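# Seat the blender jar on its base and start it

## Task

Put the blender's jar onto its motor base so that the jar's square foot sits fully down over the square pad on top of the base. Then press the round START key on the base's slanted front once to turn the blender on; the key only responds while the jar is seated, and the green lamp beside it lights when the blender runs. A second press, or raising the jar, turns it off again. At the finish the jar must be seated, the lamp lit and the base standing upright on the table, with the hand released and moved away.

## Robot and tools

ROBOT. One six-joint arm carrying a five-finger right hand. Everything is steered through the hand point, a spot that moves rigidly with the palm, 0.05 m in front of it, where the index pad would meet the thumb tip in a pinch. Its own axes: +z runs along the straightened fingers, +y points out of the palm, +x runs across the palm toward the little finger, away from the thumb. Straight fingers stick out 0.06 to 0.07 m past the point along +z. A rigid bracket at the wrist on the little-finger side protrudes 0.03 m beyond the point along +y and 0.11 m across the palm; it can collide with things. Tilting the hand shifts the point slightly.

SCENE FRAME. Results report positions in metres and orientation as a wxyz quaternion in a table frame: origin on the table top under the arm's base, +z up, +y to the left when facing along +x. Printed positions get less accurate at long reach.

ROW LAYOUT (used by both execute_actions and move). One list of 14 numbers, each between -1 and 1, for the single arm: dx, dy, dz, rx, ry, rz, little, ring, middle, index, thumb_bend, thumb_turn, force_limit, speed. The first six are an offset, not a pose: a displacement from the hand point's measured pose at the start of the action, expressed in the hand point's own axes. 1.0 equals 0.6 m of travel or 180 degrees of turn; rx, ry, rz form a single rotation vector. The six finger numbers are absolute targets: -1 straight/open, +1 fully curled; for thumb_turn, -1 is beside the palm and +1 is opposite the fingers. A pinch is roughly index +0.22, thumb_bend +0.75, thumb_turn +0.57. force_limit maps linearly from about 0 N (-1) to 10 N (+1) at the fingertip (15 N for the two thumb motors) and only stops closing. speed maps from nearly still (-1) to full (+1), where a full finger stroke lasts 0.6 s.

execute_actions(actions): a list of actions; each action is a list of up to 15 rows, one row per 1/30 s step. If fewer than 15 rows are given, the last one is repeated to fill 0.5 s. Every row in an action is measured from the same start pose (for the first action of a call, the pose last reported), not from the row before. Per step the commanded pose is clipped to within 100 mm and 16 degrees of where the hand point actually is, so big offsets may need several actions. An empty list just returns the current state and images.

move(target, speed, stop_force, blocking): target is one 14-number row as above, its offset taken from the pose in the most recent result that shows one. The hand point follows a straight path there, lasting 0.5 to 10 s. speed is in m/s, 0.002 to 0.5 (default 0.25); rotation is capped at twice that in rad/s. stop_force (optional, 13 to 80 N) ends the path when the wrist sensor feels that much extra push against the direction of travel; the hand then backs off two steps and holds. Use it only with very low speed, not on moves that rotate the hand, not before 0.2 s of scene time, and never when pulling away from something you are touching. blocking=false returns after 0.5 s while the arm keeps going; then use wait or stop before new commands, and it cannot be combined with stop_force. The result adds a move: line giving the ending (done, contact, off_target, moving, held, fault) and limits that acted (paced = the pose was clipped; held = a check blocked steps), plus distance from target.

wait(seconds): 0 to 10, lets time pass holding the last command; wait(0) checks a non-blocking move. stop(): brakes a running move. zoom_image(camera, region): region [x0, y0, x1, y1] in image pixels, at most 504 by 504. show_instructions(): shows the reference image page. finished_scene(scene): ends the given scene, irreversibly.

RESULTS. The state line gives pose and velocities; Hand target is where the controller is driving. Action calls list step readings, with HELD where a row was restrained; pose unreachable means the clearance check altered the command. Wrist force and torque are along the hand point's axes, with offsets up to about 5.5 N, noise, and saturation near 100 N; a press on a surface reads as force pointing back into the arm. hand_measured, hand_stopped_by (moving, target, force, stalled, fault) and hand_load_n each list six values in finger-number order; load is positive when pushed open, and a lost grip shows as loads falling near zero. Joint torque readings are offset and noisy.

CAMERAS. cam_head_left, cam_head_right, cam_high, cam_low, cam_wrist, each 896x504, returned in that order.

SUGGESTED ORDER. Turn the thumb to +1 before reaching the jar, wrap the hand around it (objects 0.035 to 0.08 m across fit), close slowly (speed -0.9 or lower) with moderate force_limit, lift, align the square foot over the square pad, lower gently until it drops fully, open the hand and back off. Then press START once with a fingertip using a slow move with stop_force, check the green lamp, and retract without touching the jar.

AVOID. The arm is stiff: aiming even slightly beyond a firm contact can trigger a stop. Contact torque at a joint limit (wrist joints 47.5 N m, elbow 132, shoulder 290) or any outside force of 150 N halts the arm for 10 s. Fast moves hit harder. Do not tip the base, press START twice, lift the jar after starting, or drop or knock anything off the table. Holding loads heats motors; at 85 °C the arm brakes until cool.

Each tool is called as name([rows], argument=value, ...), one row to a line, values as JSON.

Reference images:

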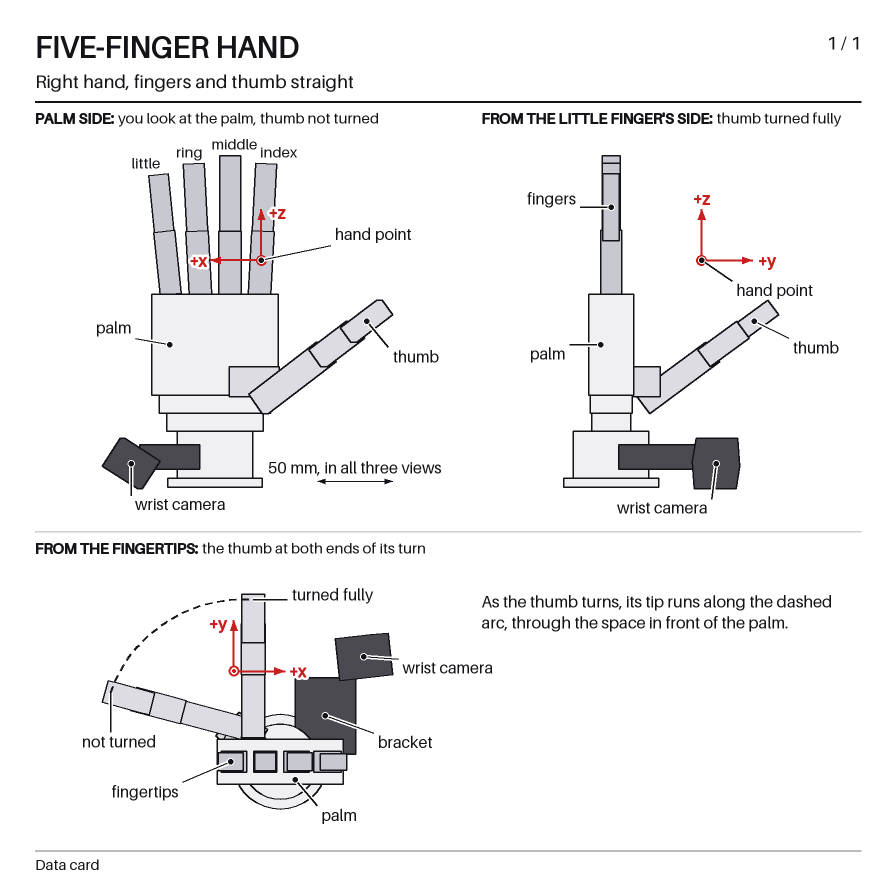

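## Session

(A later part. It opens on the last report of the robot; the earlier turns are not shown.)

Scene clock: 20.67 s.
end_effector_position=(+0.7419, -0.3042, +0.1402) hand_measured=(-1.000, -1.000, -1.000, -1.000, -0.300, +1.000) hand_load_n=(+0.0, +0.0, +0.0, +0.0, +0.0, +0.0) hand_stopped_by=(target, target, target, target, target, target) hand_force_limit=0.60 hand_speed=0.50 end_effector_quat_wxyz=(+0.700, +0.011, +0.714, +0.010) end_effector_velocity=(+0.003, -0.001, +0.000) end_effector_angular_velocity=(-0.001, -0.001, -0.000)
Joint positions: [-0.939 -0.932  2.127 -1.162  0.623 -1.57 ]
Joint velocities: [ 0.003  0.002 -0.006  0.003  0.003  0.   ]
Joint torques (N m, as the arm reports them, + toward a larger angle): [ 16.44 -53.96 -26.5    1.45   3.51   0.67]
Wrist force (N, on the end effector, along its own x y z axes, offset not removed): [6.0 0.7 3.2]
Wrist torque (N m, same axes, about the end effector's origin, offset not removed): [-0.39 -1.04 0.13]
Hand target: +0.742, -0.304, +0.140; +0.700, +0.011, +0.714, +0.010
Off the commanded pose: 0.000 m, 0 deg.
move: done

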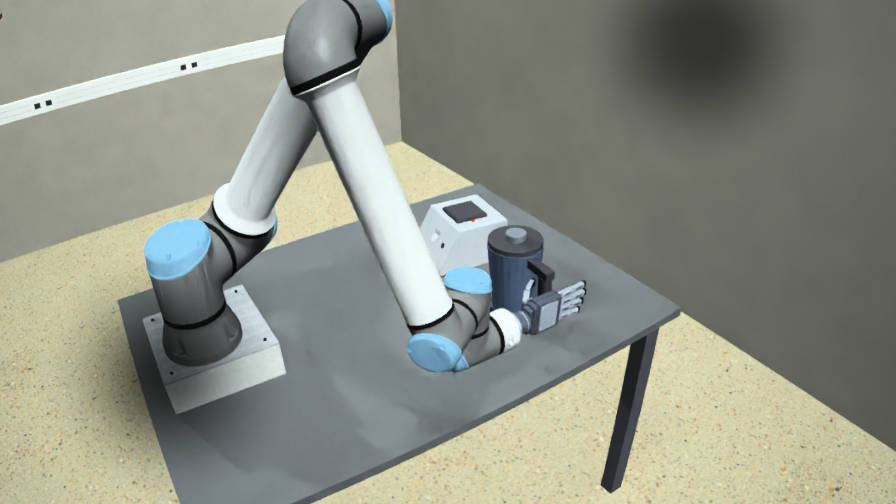

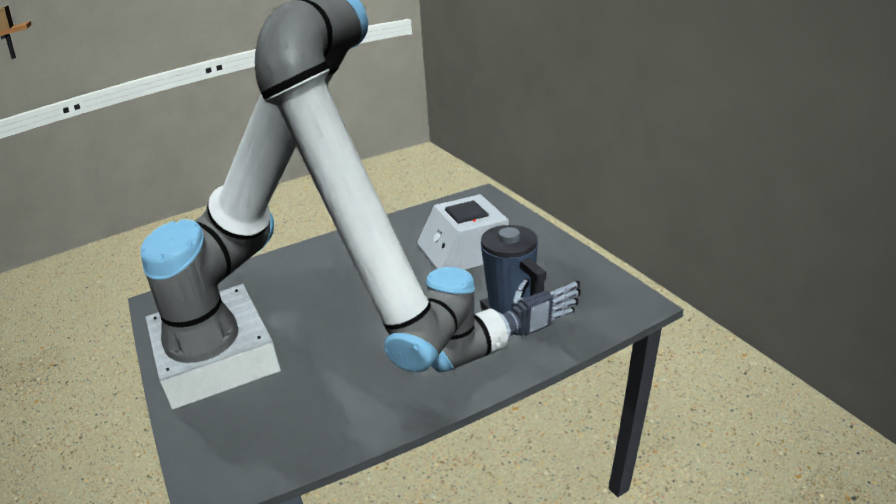

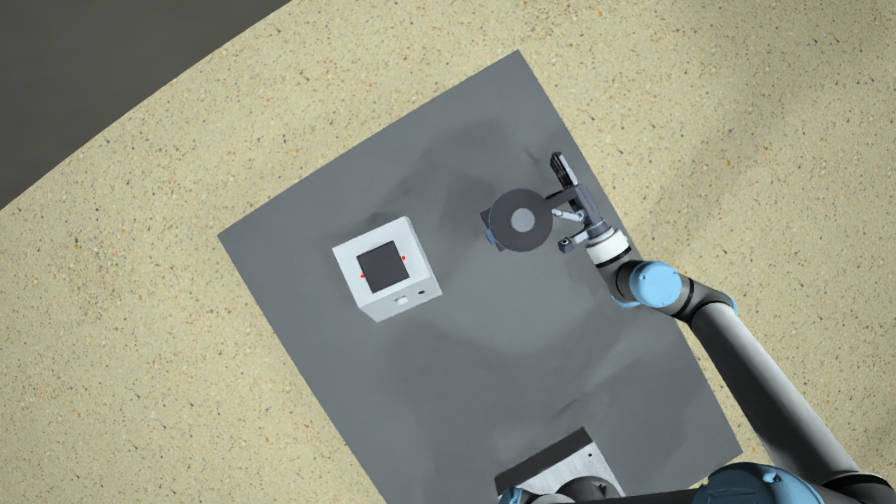

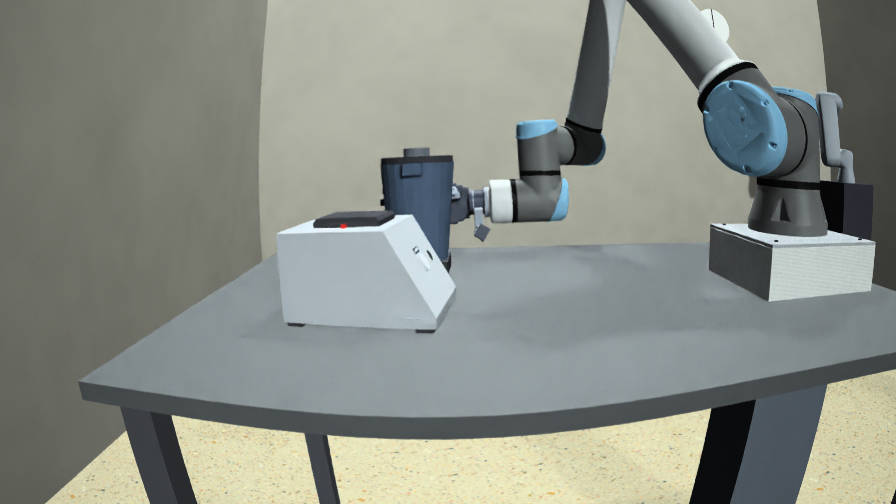

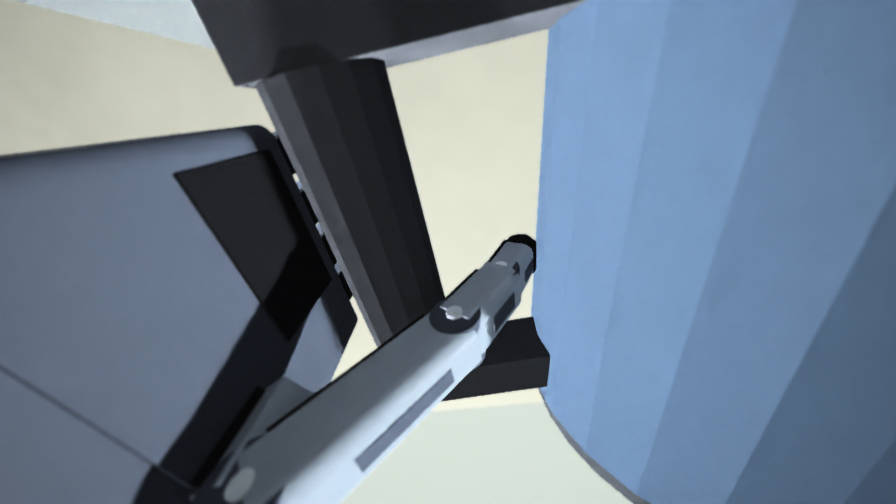

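move(target=[0,0,0.02,0,0,0,-1,-1,-1,-1,-0.3,1,1,0], speed=0.05)

move(target=[0,0,0,0,0,0,1,1,1,1,1,1,1,-0.2])

move(target=[-0.1,0,0,0,0,0,1,1,1,1,1,1,1,-0.2], speed=0.05)

Scene clock: 22.43 s.
end_effector_position=(+0.7536, -0.3042, +0.1400) hand_measured=(-1.000, -1.000, -1.000, -1.000, -0.300, +1.000) hand_load_n=(+0.0, +0.0, +0.0, +0.0, +0.0, +0.0) hand_stopped_by=(target, target, target, target, target, target) hand_force_limit=1.00 hand_speed=0.00 end_effector_quat_wxyz=(+0.700, +0.011, +0.714, +0.010) end_effector_velocity=(+0.002, -0.001, +0.000) end_effector_angular_velocity=(-0.000, -0.001, -0.000)
Joint positions: [-0.923 -0.925  2.108 -1.151  0.639 -1.569]
Joint velocities: [ 0.003  0.001 -0.004  0.002  0.003  0.001]
Joint torques (N m, as the arm reports them, + toward a larger angle): [ 16.82 -55.94 -29.     1.12   3.54   2.12]
Wrist force (N, on the end effector, along its own x y z axes, offset not removed): [4.5 -0.6 4.0]
Wrist torque (N m, same axes, about the end effector's origin, offset not removed): [-0.59 -0.87 -0.11]
Hand target: +0.754, -0.304, +0.140; +0.700, +0.011, +0.714, +0.010
Off the commanded pose: 0.000 m, 0 deg.
move: done

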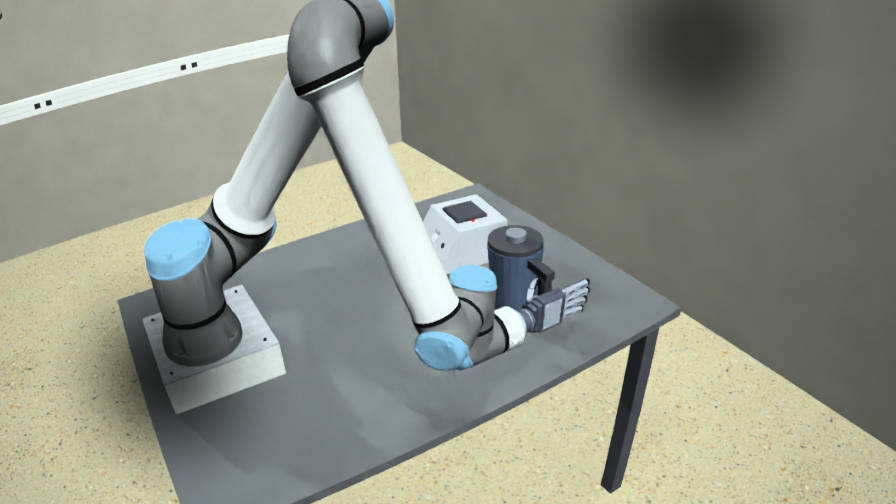

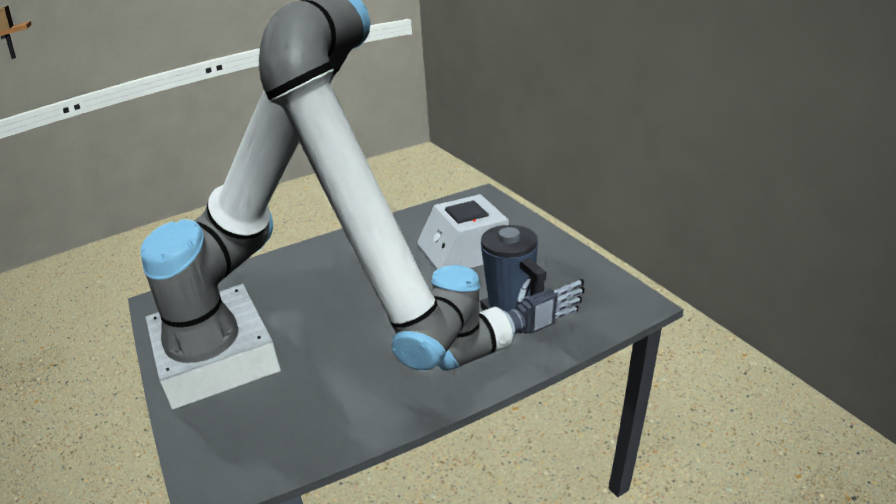

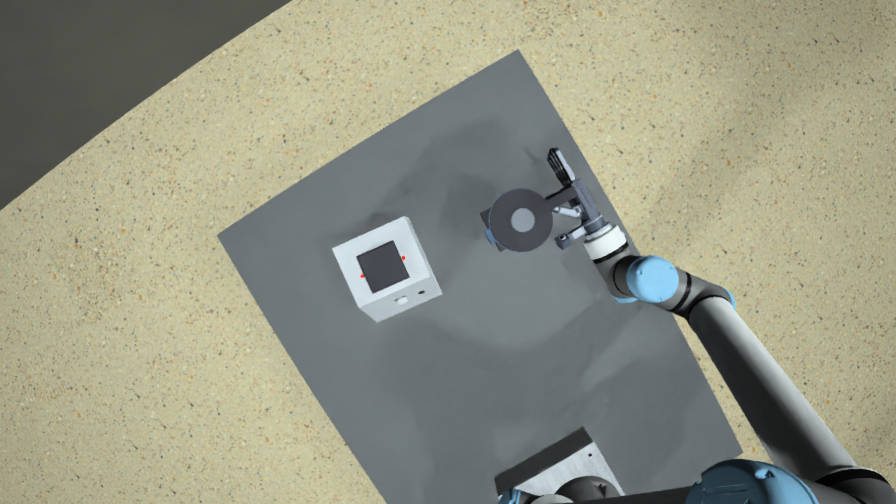

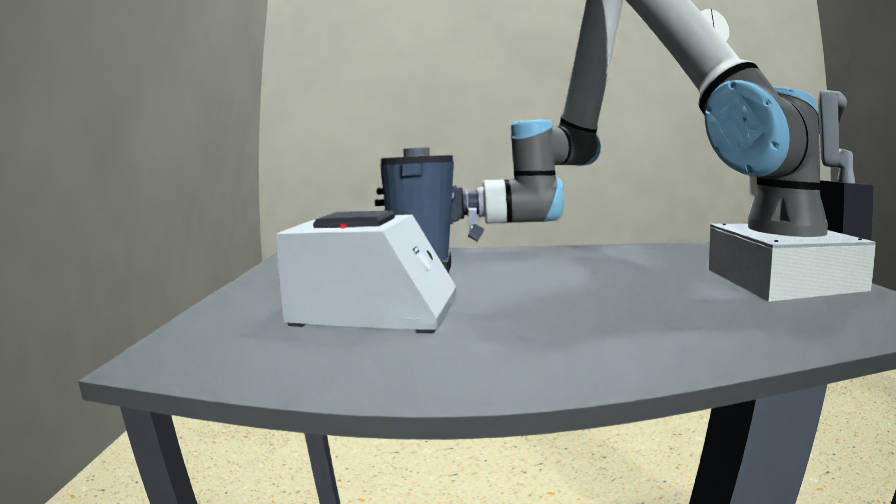

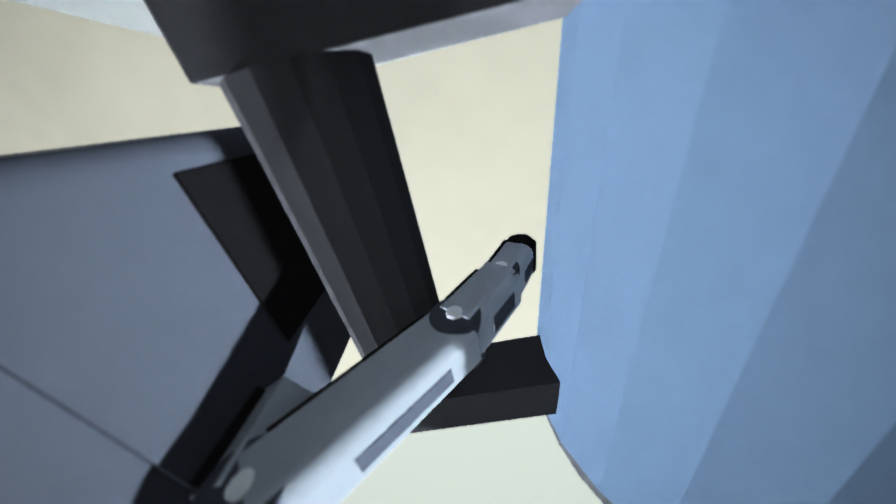

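Scene clock: 24.17 s.
end_effector_position=(+0.7536, -0.3042, +0.1399) hand_measured=(+0.914, +0.892, +0.266, +0.336, +0.544, +1.000) hand_load_n=(+12.0, +10.5, +11.5, +11.5, +14.5, -2.5) hand_stopped_by=(force, force, force, force, force, target) hand_force_limit=1.00 hand_speed=-0.20 end_effector_quat_wxyz=(+0.700, +0.011, +0.714, +0.010) end_effector_velocity=(-0.000, -0.000, -0.000) end_effector_angular_velocity=(+0.001, +0.000, +0.000)
Joint positions: [-0.923 -0.925  2.108 -1.151  0.639 -1.569]
Joint velocities: [-0.     0.    -0.     0.    -0.001  0.001]
Joint torques (N m, as the arm reports them, + toward a larger angle): [-12.54 -82.86  -9.33  -2.62  -0.55   1.69]
Wrist force (N, on the end effector, along its own x y z axes, offset not removed): [9.3 -1.6 4.7]
Wrist torque (N m, same axes, about the end effector's origin, offset not removed): [-0.69 -1.16 -0.73]
Hand target: +0.754, -0.304, +0.140; +0.700, +0.011, +0.714, +0.010
Off the commanded pose: 0.000 m, 0 deg.
move: done

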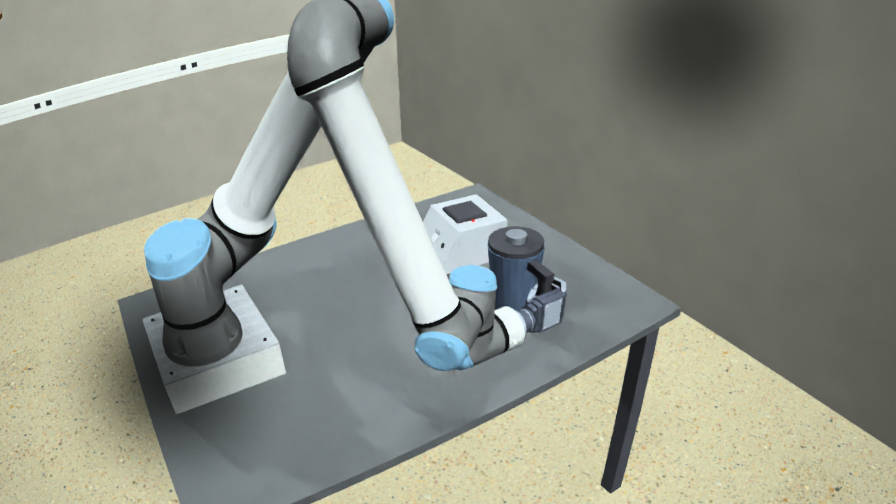

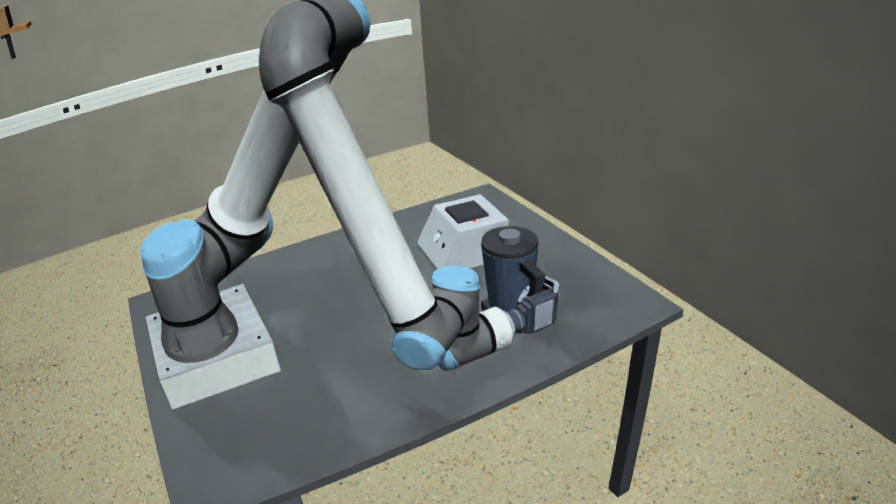

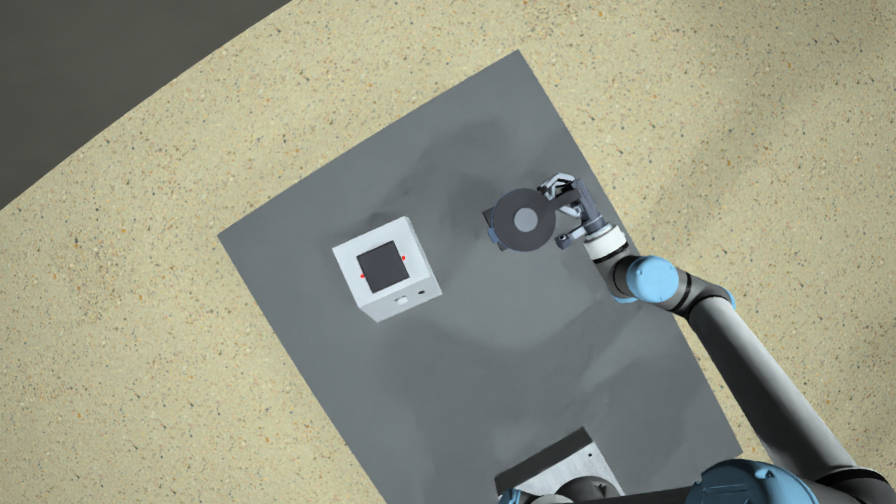

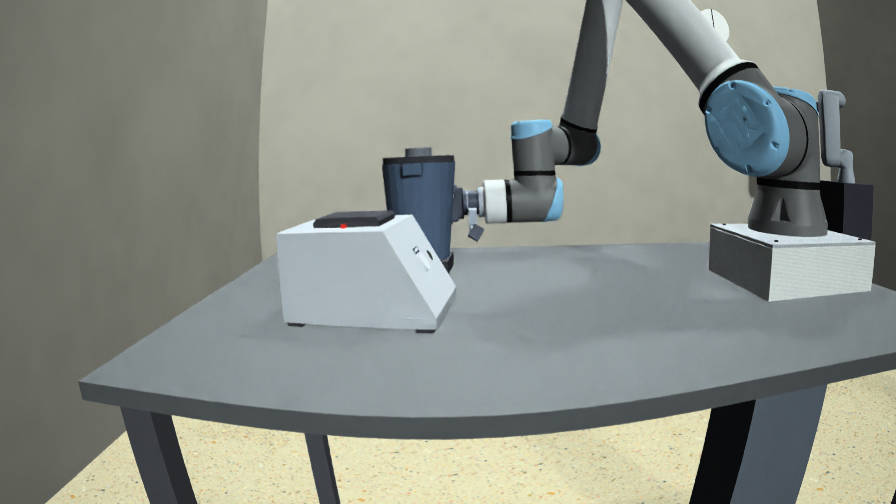

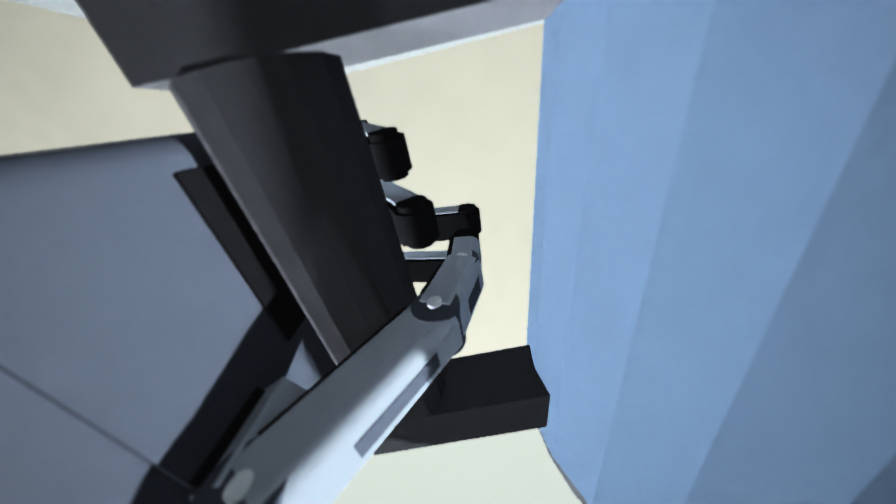

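Scene clock: 25.77 s.
end_effector_position=(+0.7548, -0.3060, +0.1996) hand_measured=(+0.914, +0.892, +0.266, +0.336, +0.544, +1.000) hand_load_n=(+11.0, +11.0, +11.5, +11.5, +14.5, -3.0) hand_stopped_by=(force, force, force, force, force, target) hand_force_limit=1.00 hand_speed=-0.20 end_effector_quat_wxyz=(+0.700, +0.011, +0.714, +0.010) end_effector_velocity=(-0.000, -0.001, +0.002) end_effector_angular_velocity=(-0.001, +0.001, -0.001)
Joint positions: [-0.923 -1.026  2.106 -1.048  0.639 -1.569]
Joint velocities: [-0.001 -0.004 -0.     0.005  0.    -0.002]
Joint torques (N m, as the arm reports them, + toward a larger angle): [-14.94 -90.52 -34.08   0.71   0.24  -1.69]
Wrist force (N, on the end effector, along its own x y z axes, offset not removed): [15.3 -0.6 4.2]
Wrist torque (N m, same axes, about the end effector's origin, offset not removed): [-0.54 -1.20 -0.96]
Hand target: +0.755, -0.306, +0.200; +0.700, +0.011, +0.714, +0.010
Off the commanded pose: 0.000 m, 0 deg.
move: done

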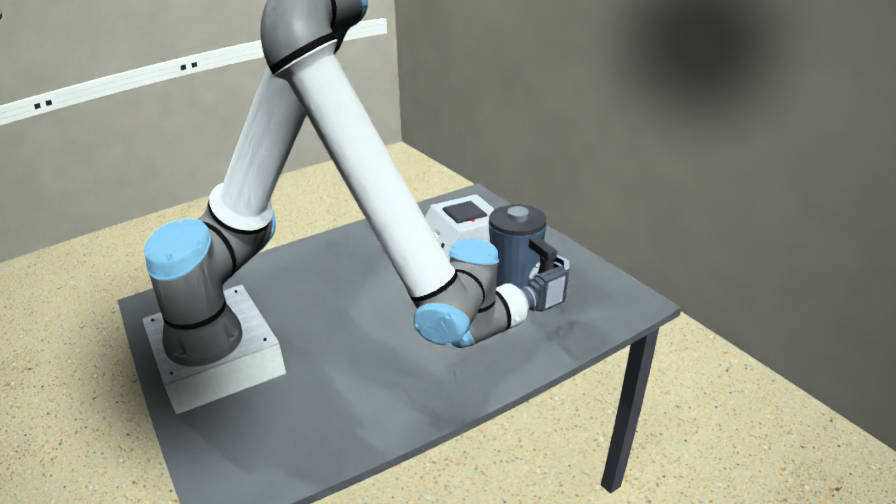

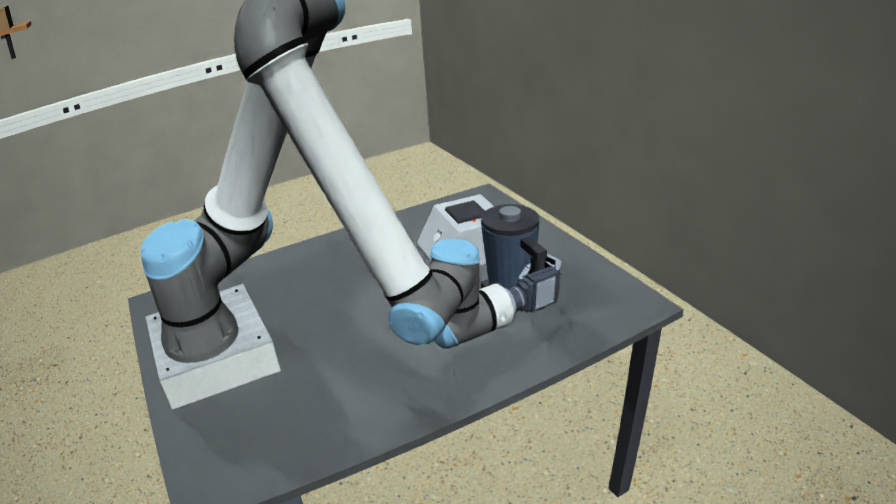

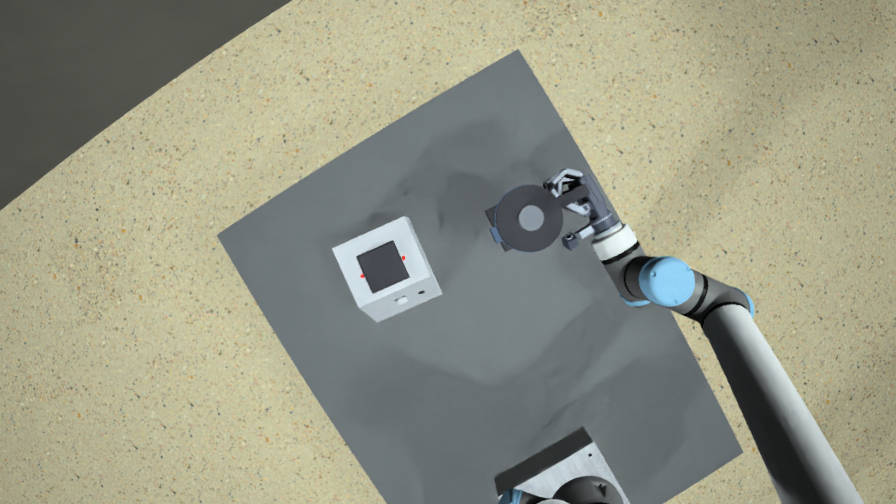

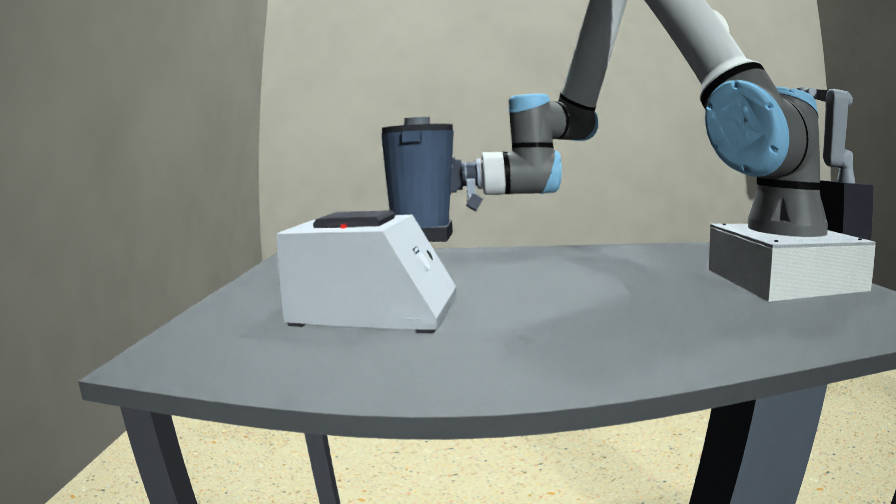

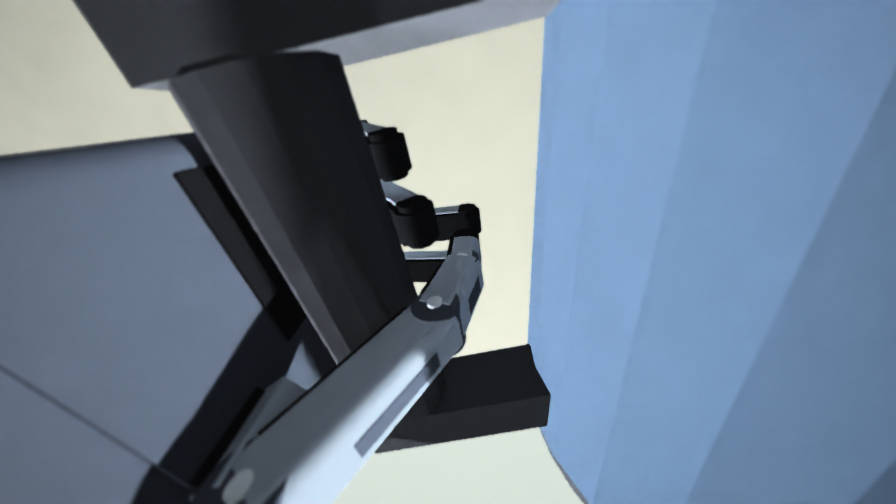

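move(target=[-0.2,0,0,0,0,0,1,1,1,1,1,1,1,-0.2], speed=0.12)

move(target=[0,0.52,0.093,0,0,0,1,1,1,1,1,1,1,-0.2], speed=0.12)

Scene clock: 28.83 s.
end_effector_position=(+0.7573, -0.3095, +0.3193) hand_measured=(+0.914, +0.892, +0.266, +0.336, +0.544, +1.000) hand_load_n=(+11.5, +11.0, +11.5, +11.5, +14.5, -3.0) hand_stopped_by=(force, force, force, force, force, target) hand_force_limit=1.00 hand_speed=-0.20 end_effector_quat_wxyz=(+0.700, +0.011, +0.714, +0.010) end_effector_velocity=(+0.000, -0.001, +0.003) end_effector_angular_velocity=(-0.001, -0.000, -0.001)
Joint positions: [-0.923 -1.207  2.067 -0.828  0.639 -1.569]
Joint velocities: [-0.001 -0.004 -0.003  0.006 -0.    -0.   ]
Joint torques (N m, as the arm reports them, + toward a larger angle): [-16.5  -88.07 -42.13   1.08  -3.95  -1.47]
Wrist force (N, on the end effector, along its own x y z axes, offset not removed): [16.4 0.3 3.2]
Wrist torque (N m, same axes, about the end effector's origin, offset not removed): [-0.33 -1.42 -0.88]
Hand target: +0.757, -0.310, +0.320; +0.700, +0.011, +0.714, +0.010
Off the commanded pose: 0.000 m, 0 deg.
move: done

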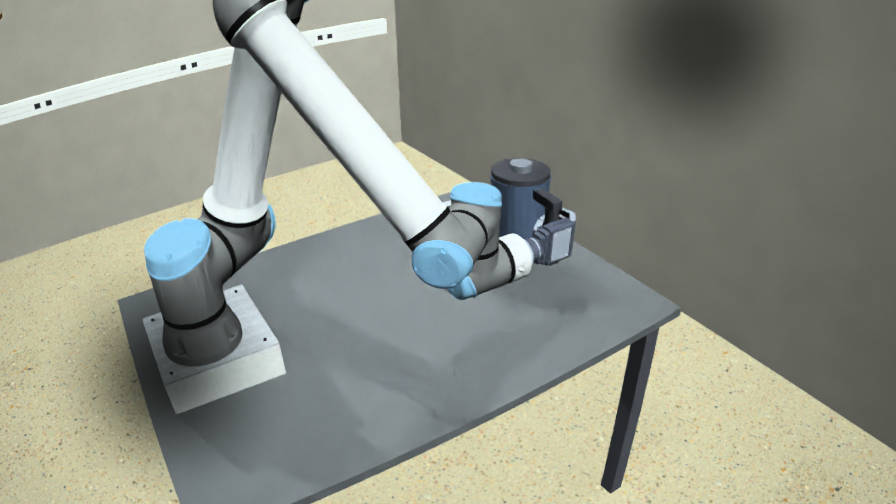

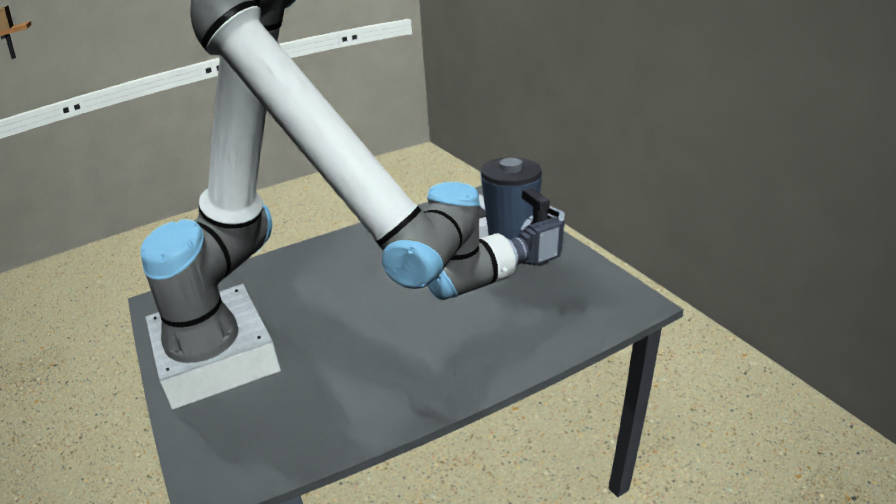

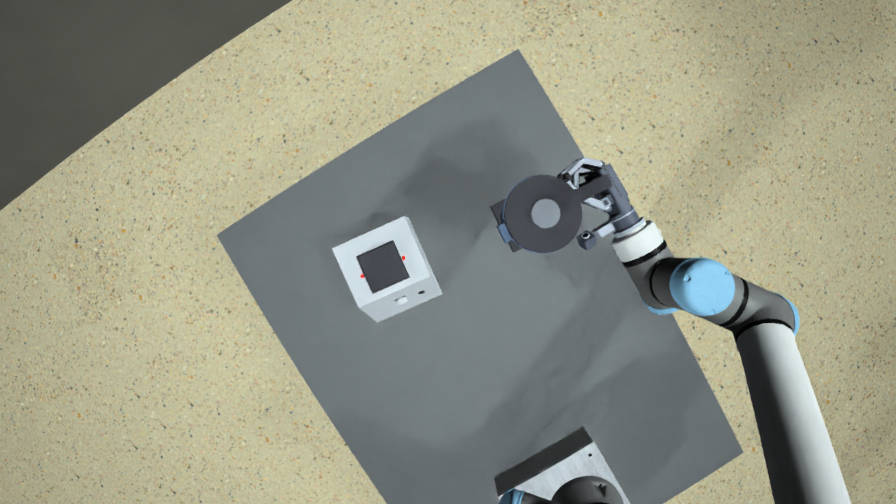

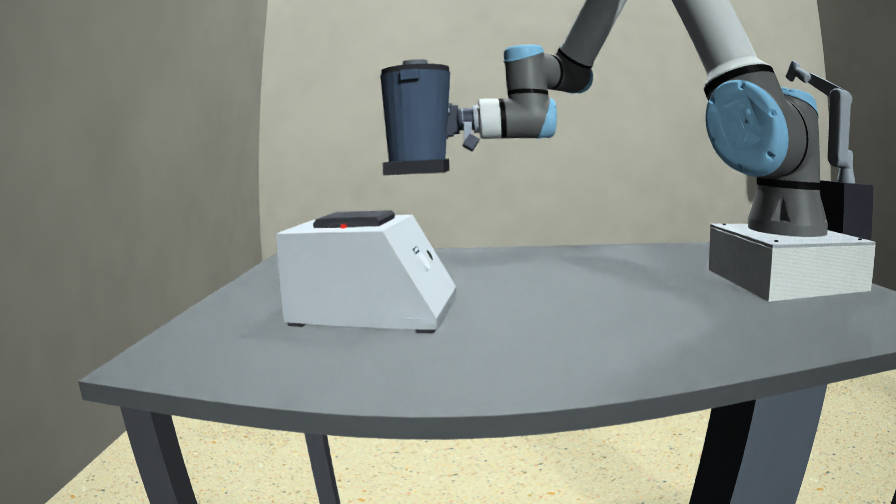

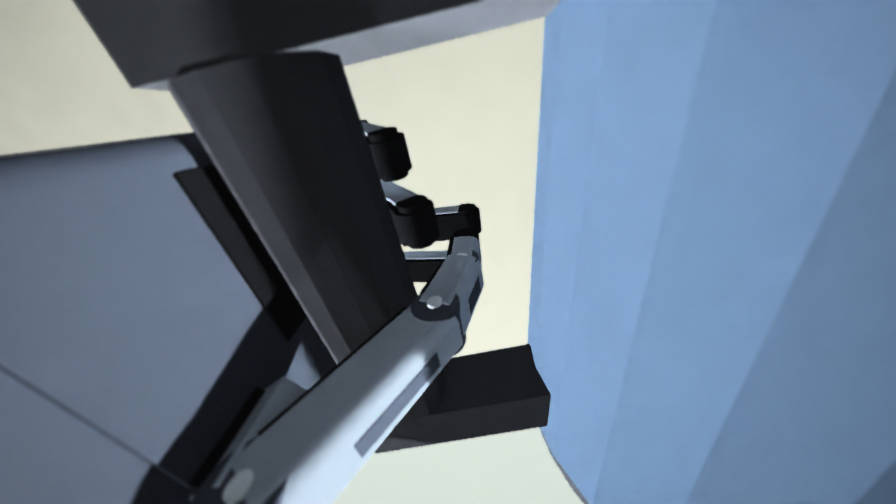

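Scene clock: 32.00 s.
end_effector_position=(+0.8135, +0.0021, +0.3283) hand_measured=(+0.914, +0.892, +0.266, +0.336, +0.544, +1.000) hand_load_n=(+11.5, +11.0, +11.5, +11.5, +14.5, -3.0) hand_stopped_by=(force, force, force, force, force, target) hand_force_limit=1.00 hand_speed=-0.20 end_effector_quat_wxyz=(+0.701, +0.011, +0.713, +0.010) end_effector_velocity=(+0.001, +0.002, -0.002) end_effector_angular_velocity=(+0.001, +0.003, -0.000)
Joint positions: [-0.416 -1.303  2.191 -0.868  1.146 -1.551]
Joint velocities: [ 0.005  0.003 -0.001  0.     0.005 -0.   ]
Joint torques (N m, as the arm reports them, + toward a larger angle): [ 15.12 -43.59 -41.81  -1.23   3.99   3.34]
Wrist force (N, on the end effector, along its own x y z axes, offset not removed): [16.5 -0.2 3.9]
Wrist torque (N m, same axes, about the end effector's origin, offset not removed): [-0.46 -1.38 -0.92]
Hand target: +0.814, +0.002, +0.328; +0.701, +0.011, +0.713, +0.010
Off the commanded pose: 0.001 m, 0 deg.
move: done

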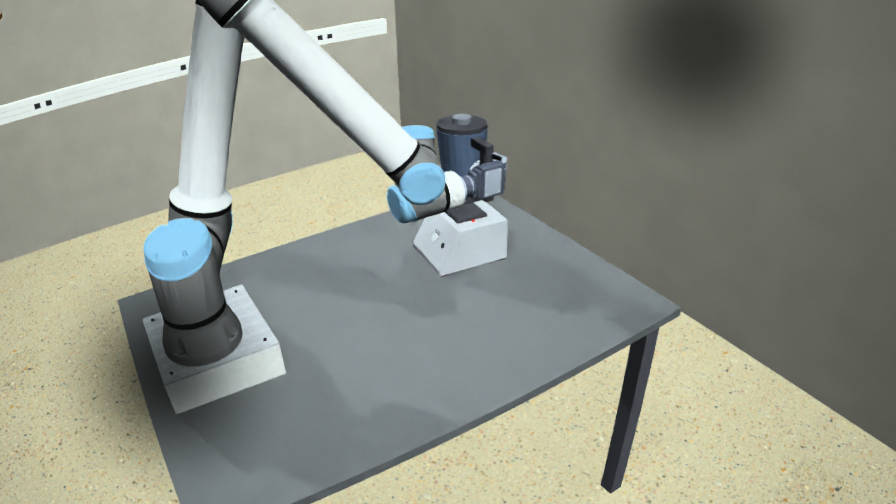

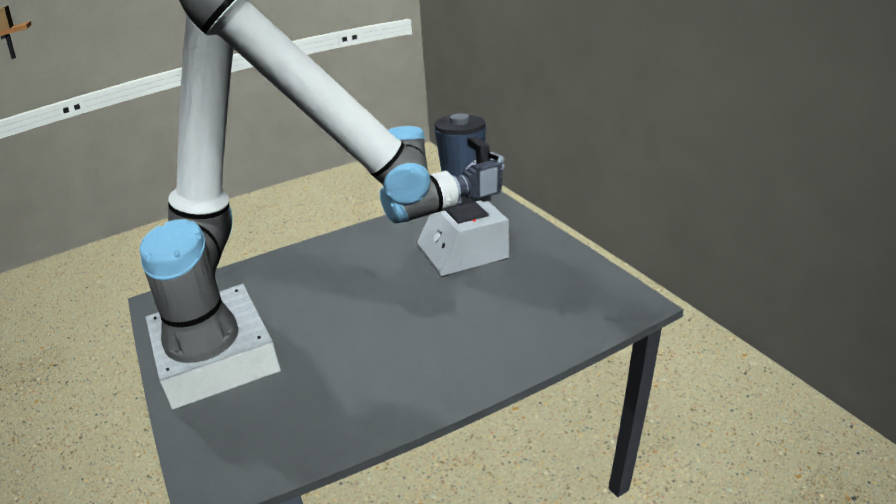

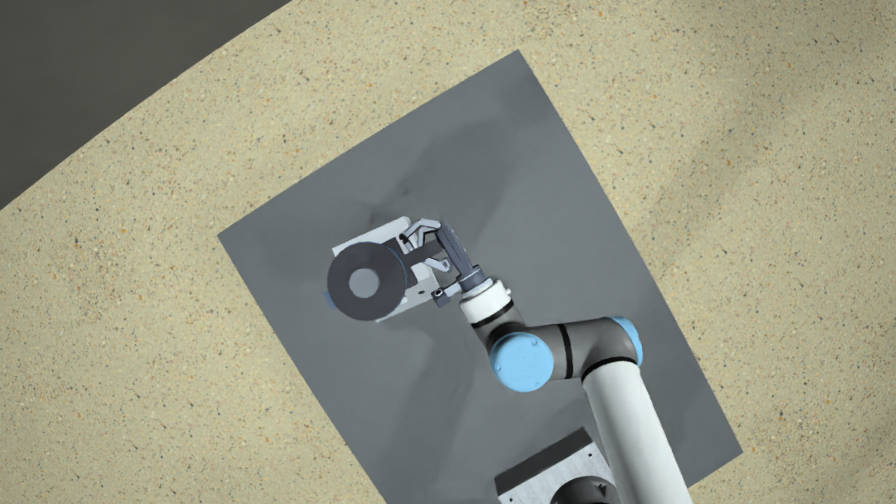

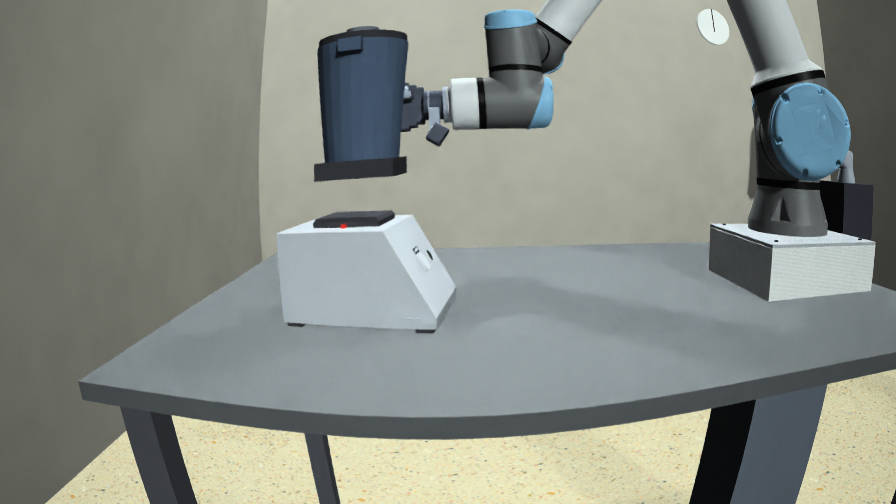

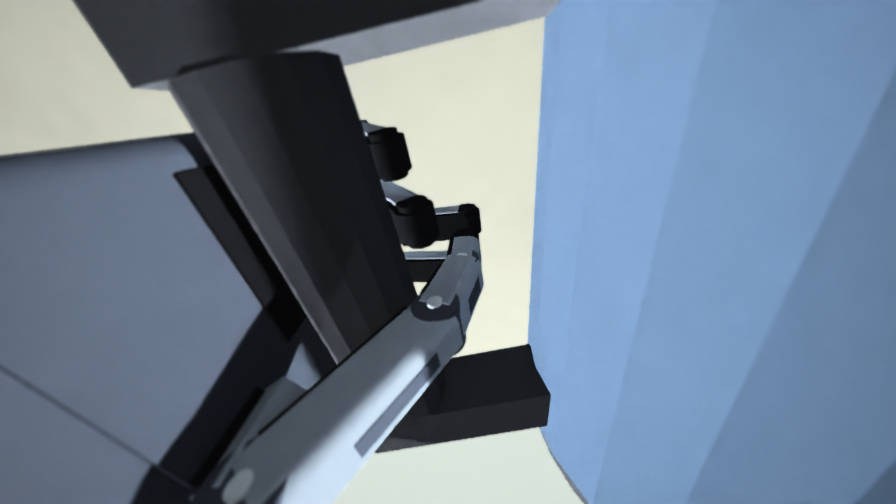

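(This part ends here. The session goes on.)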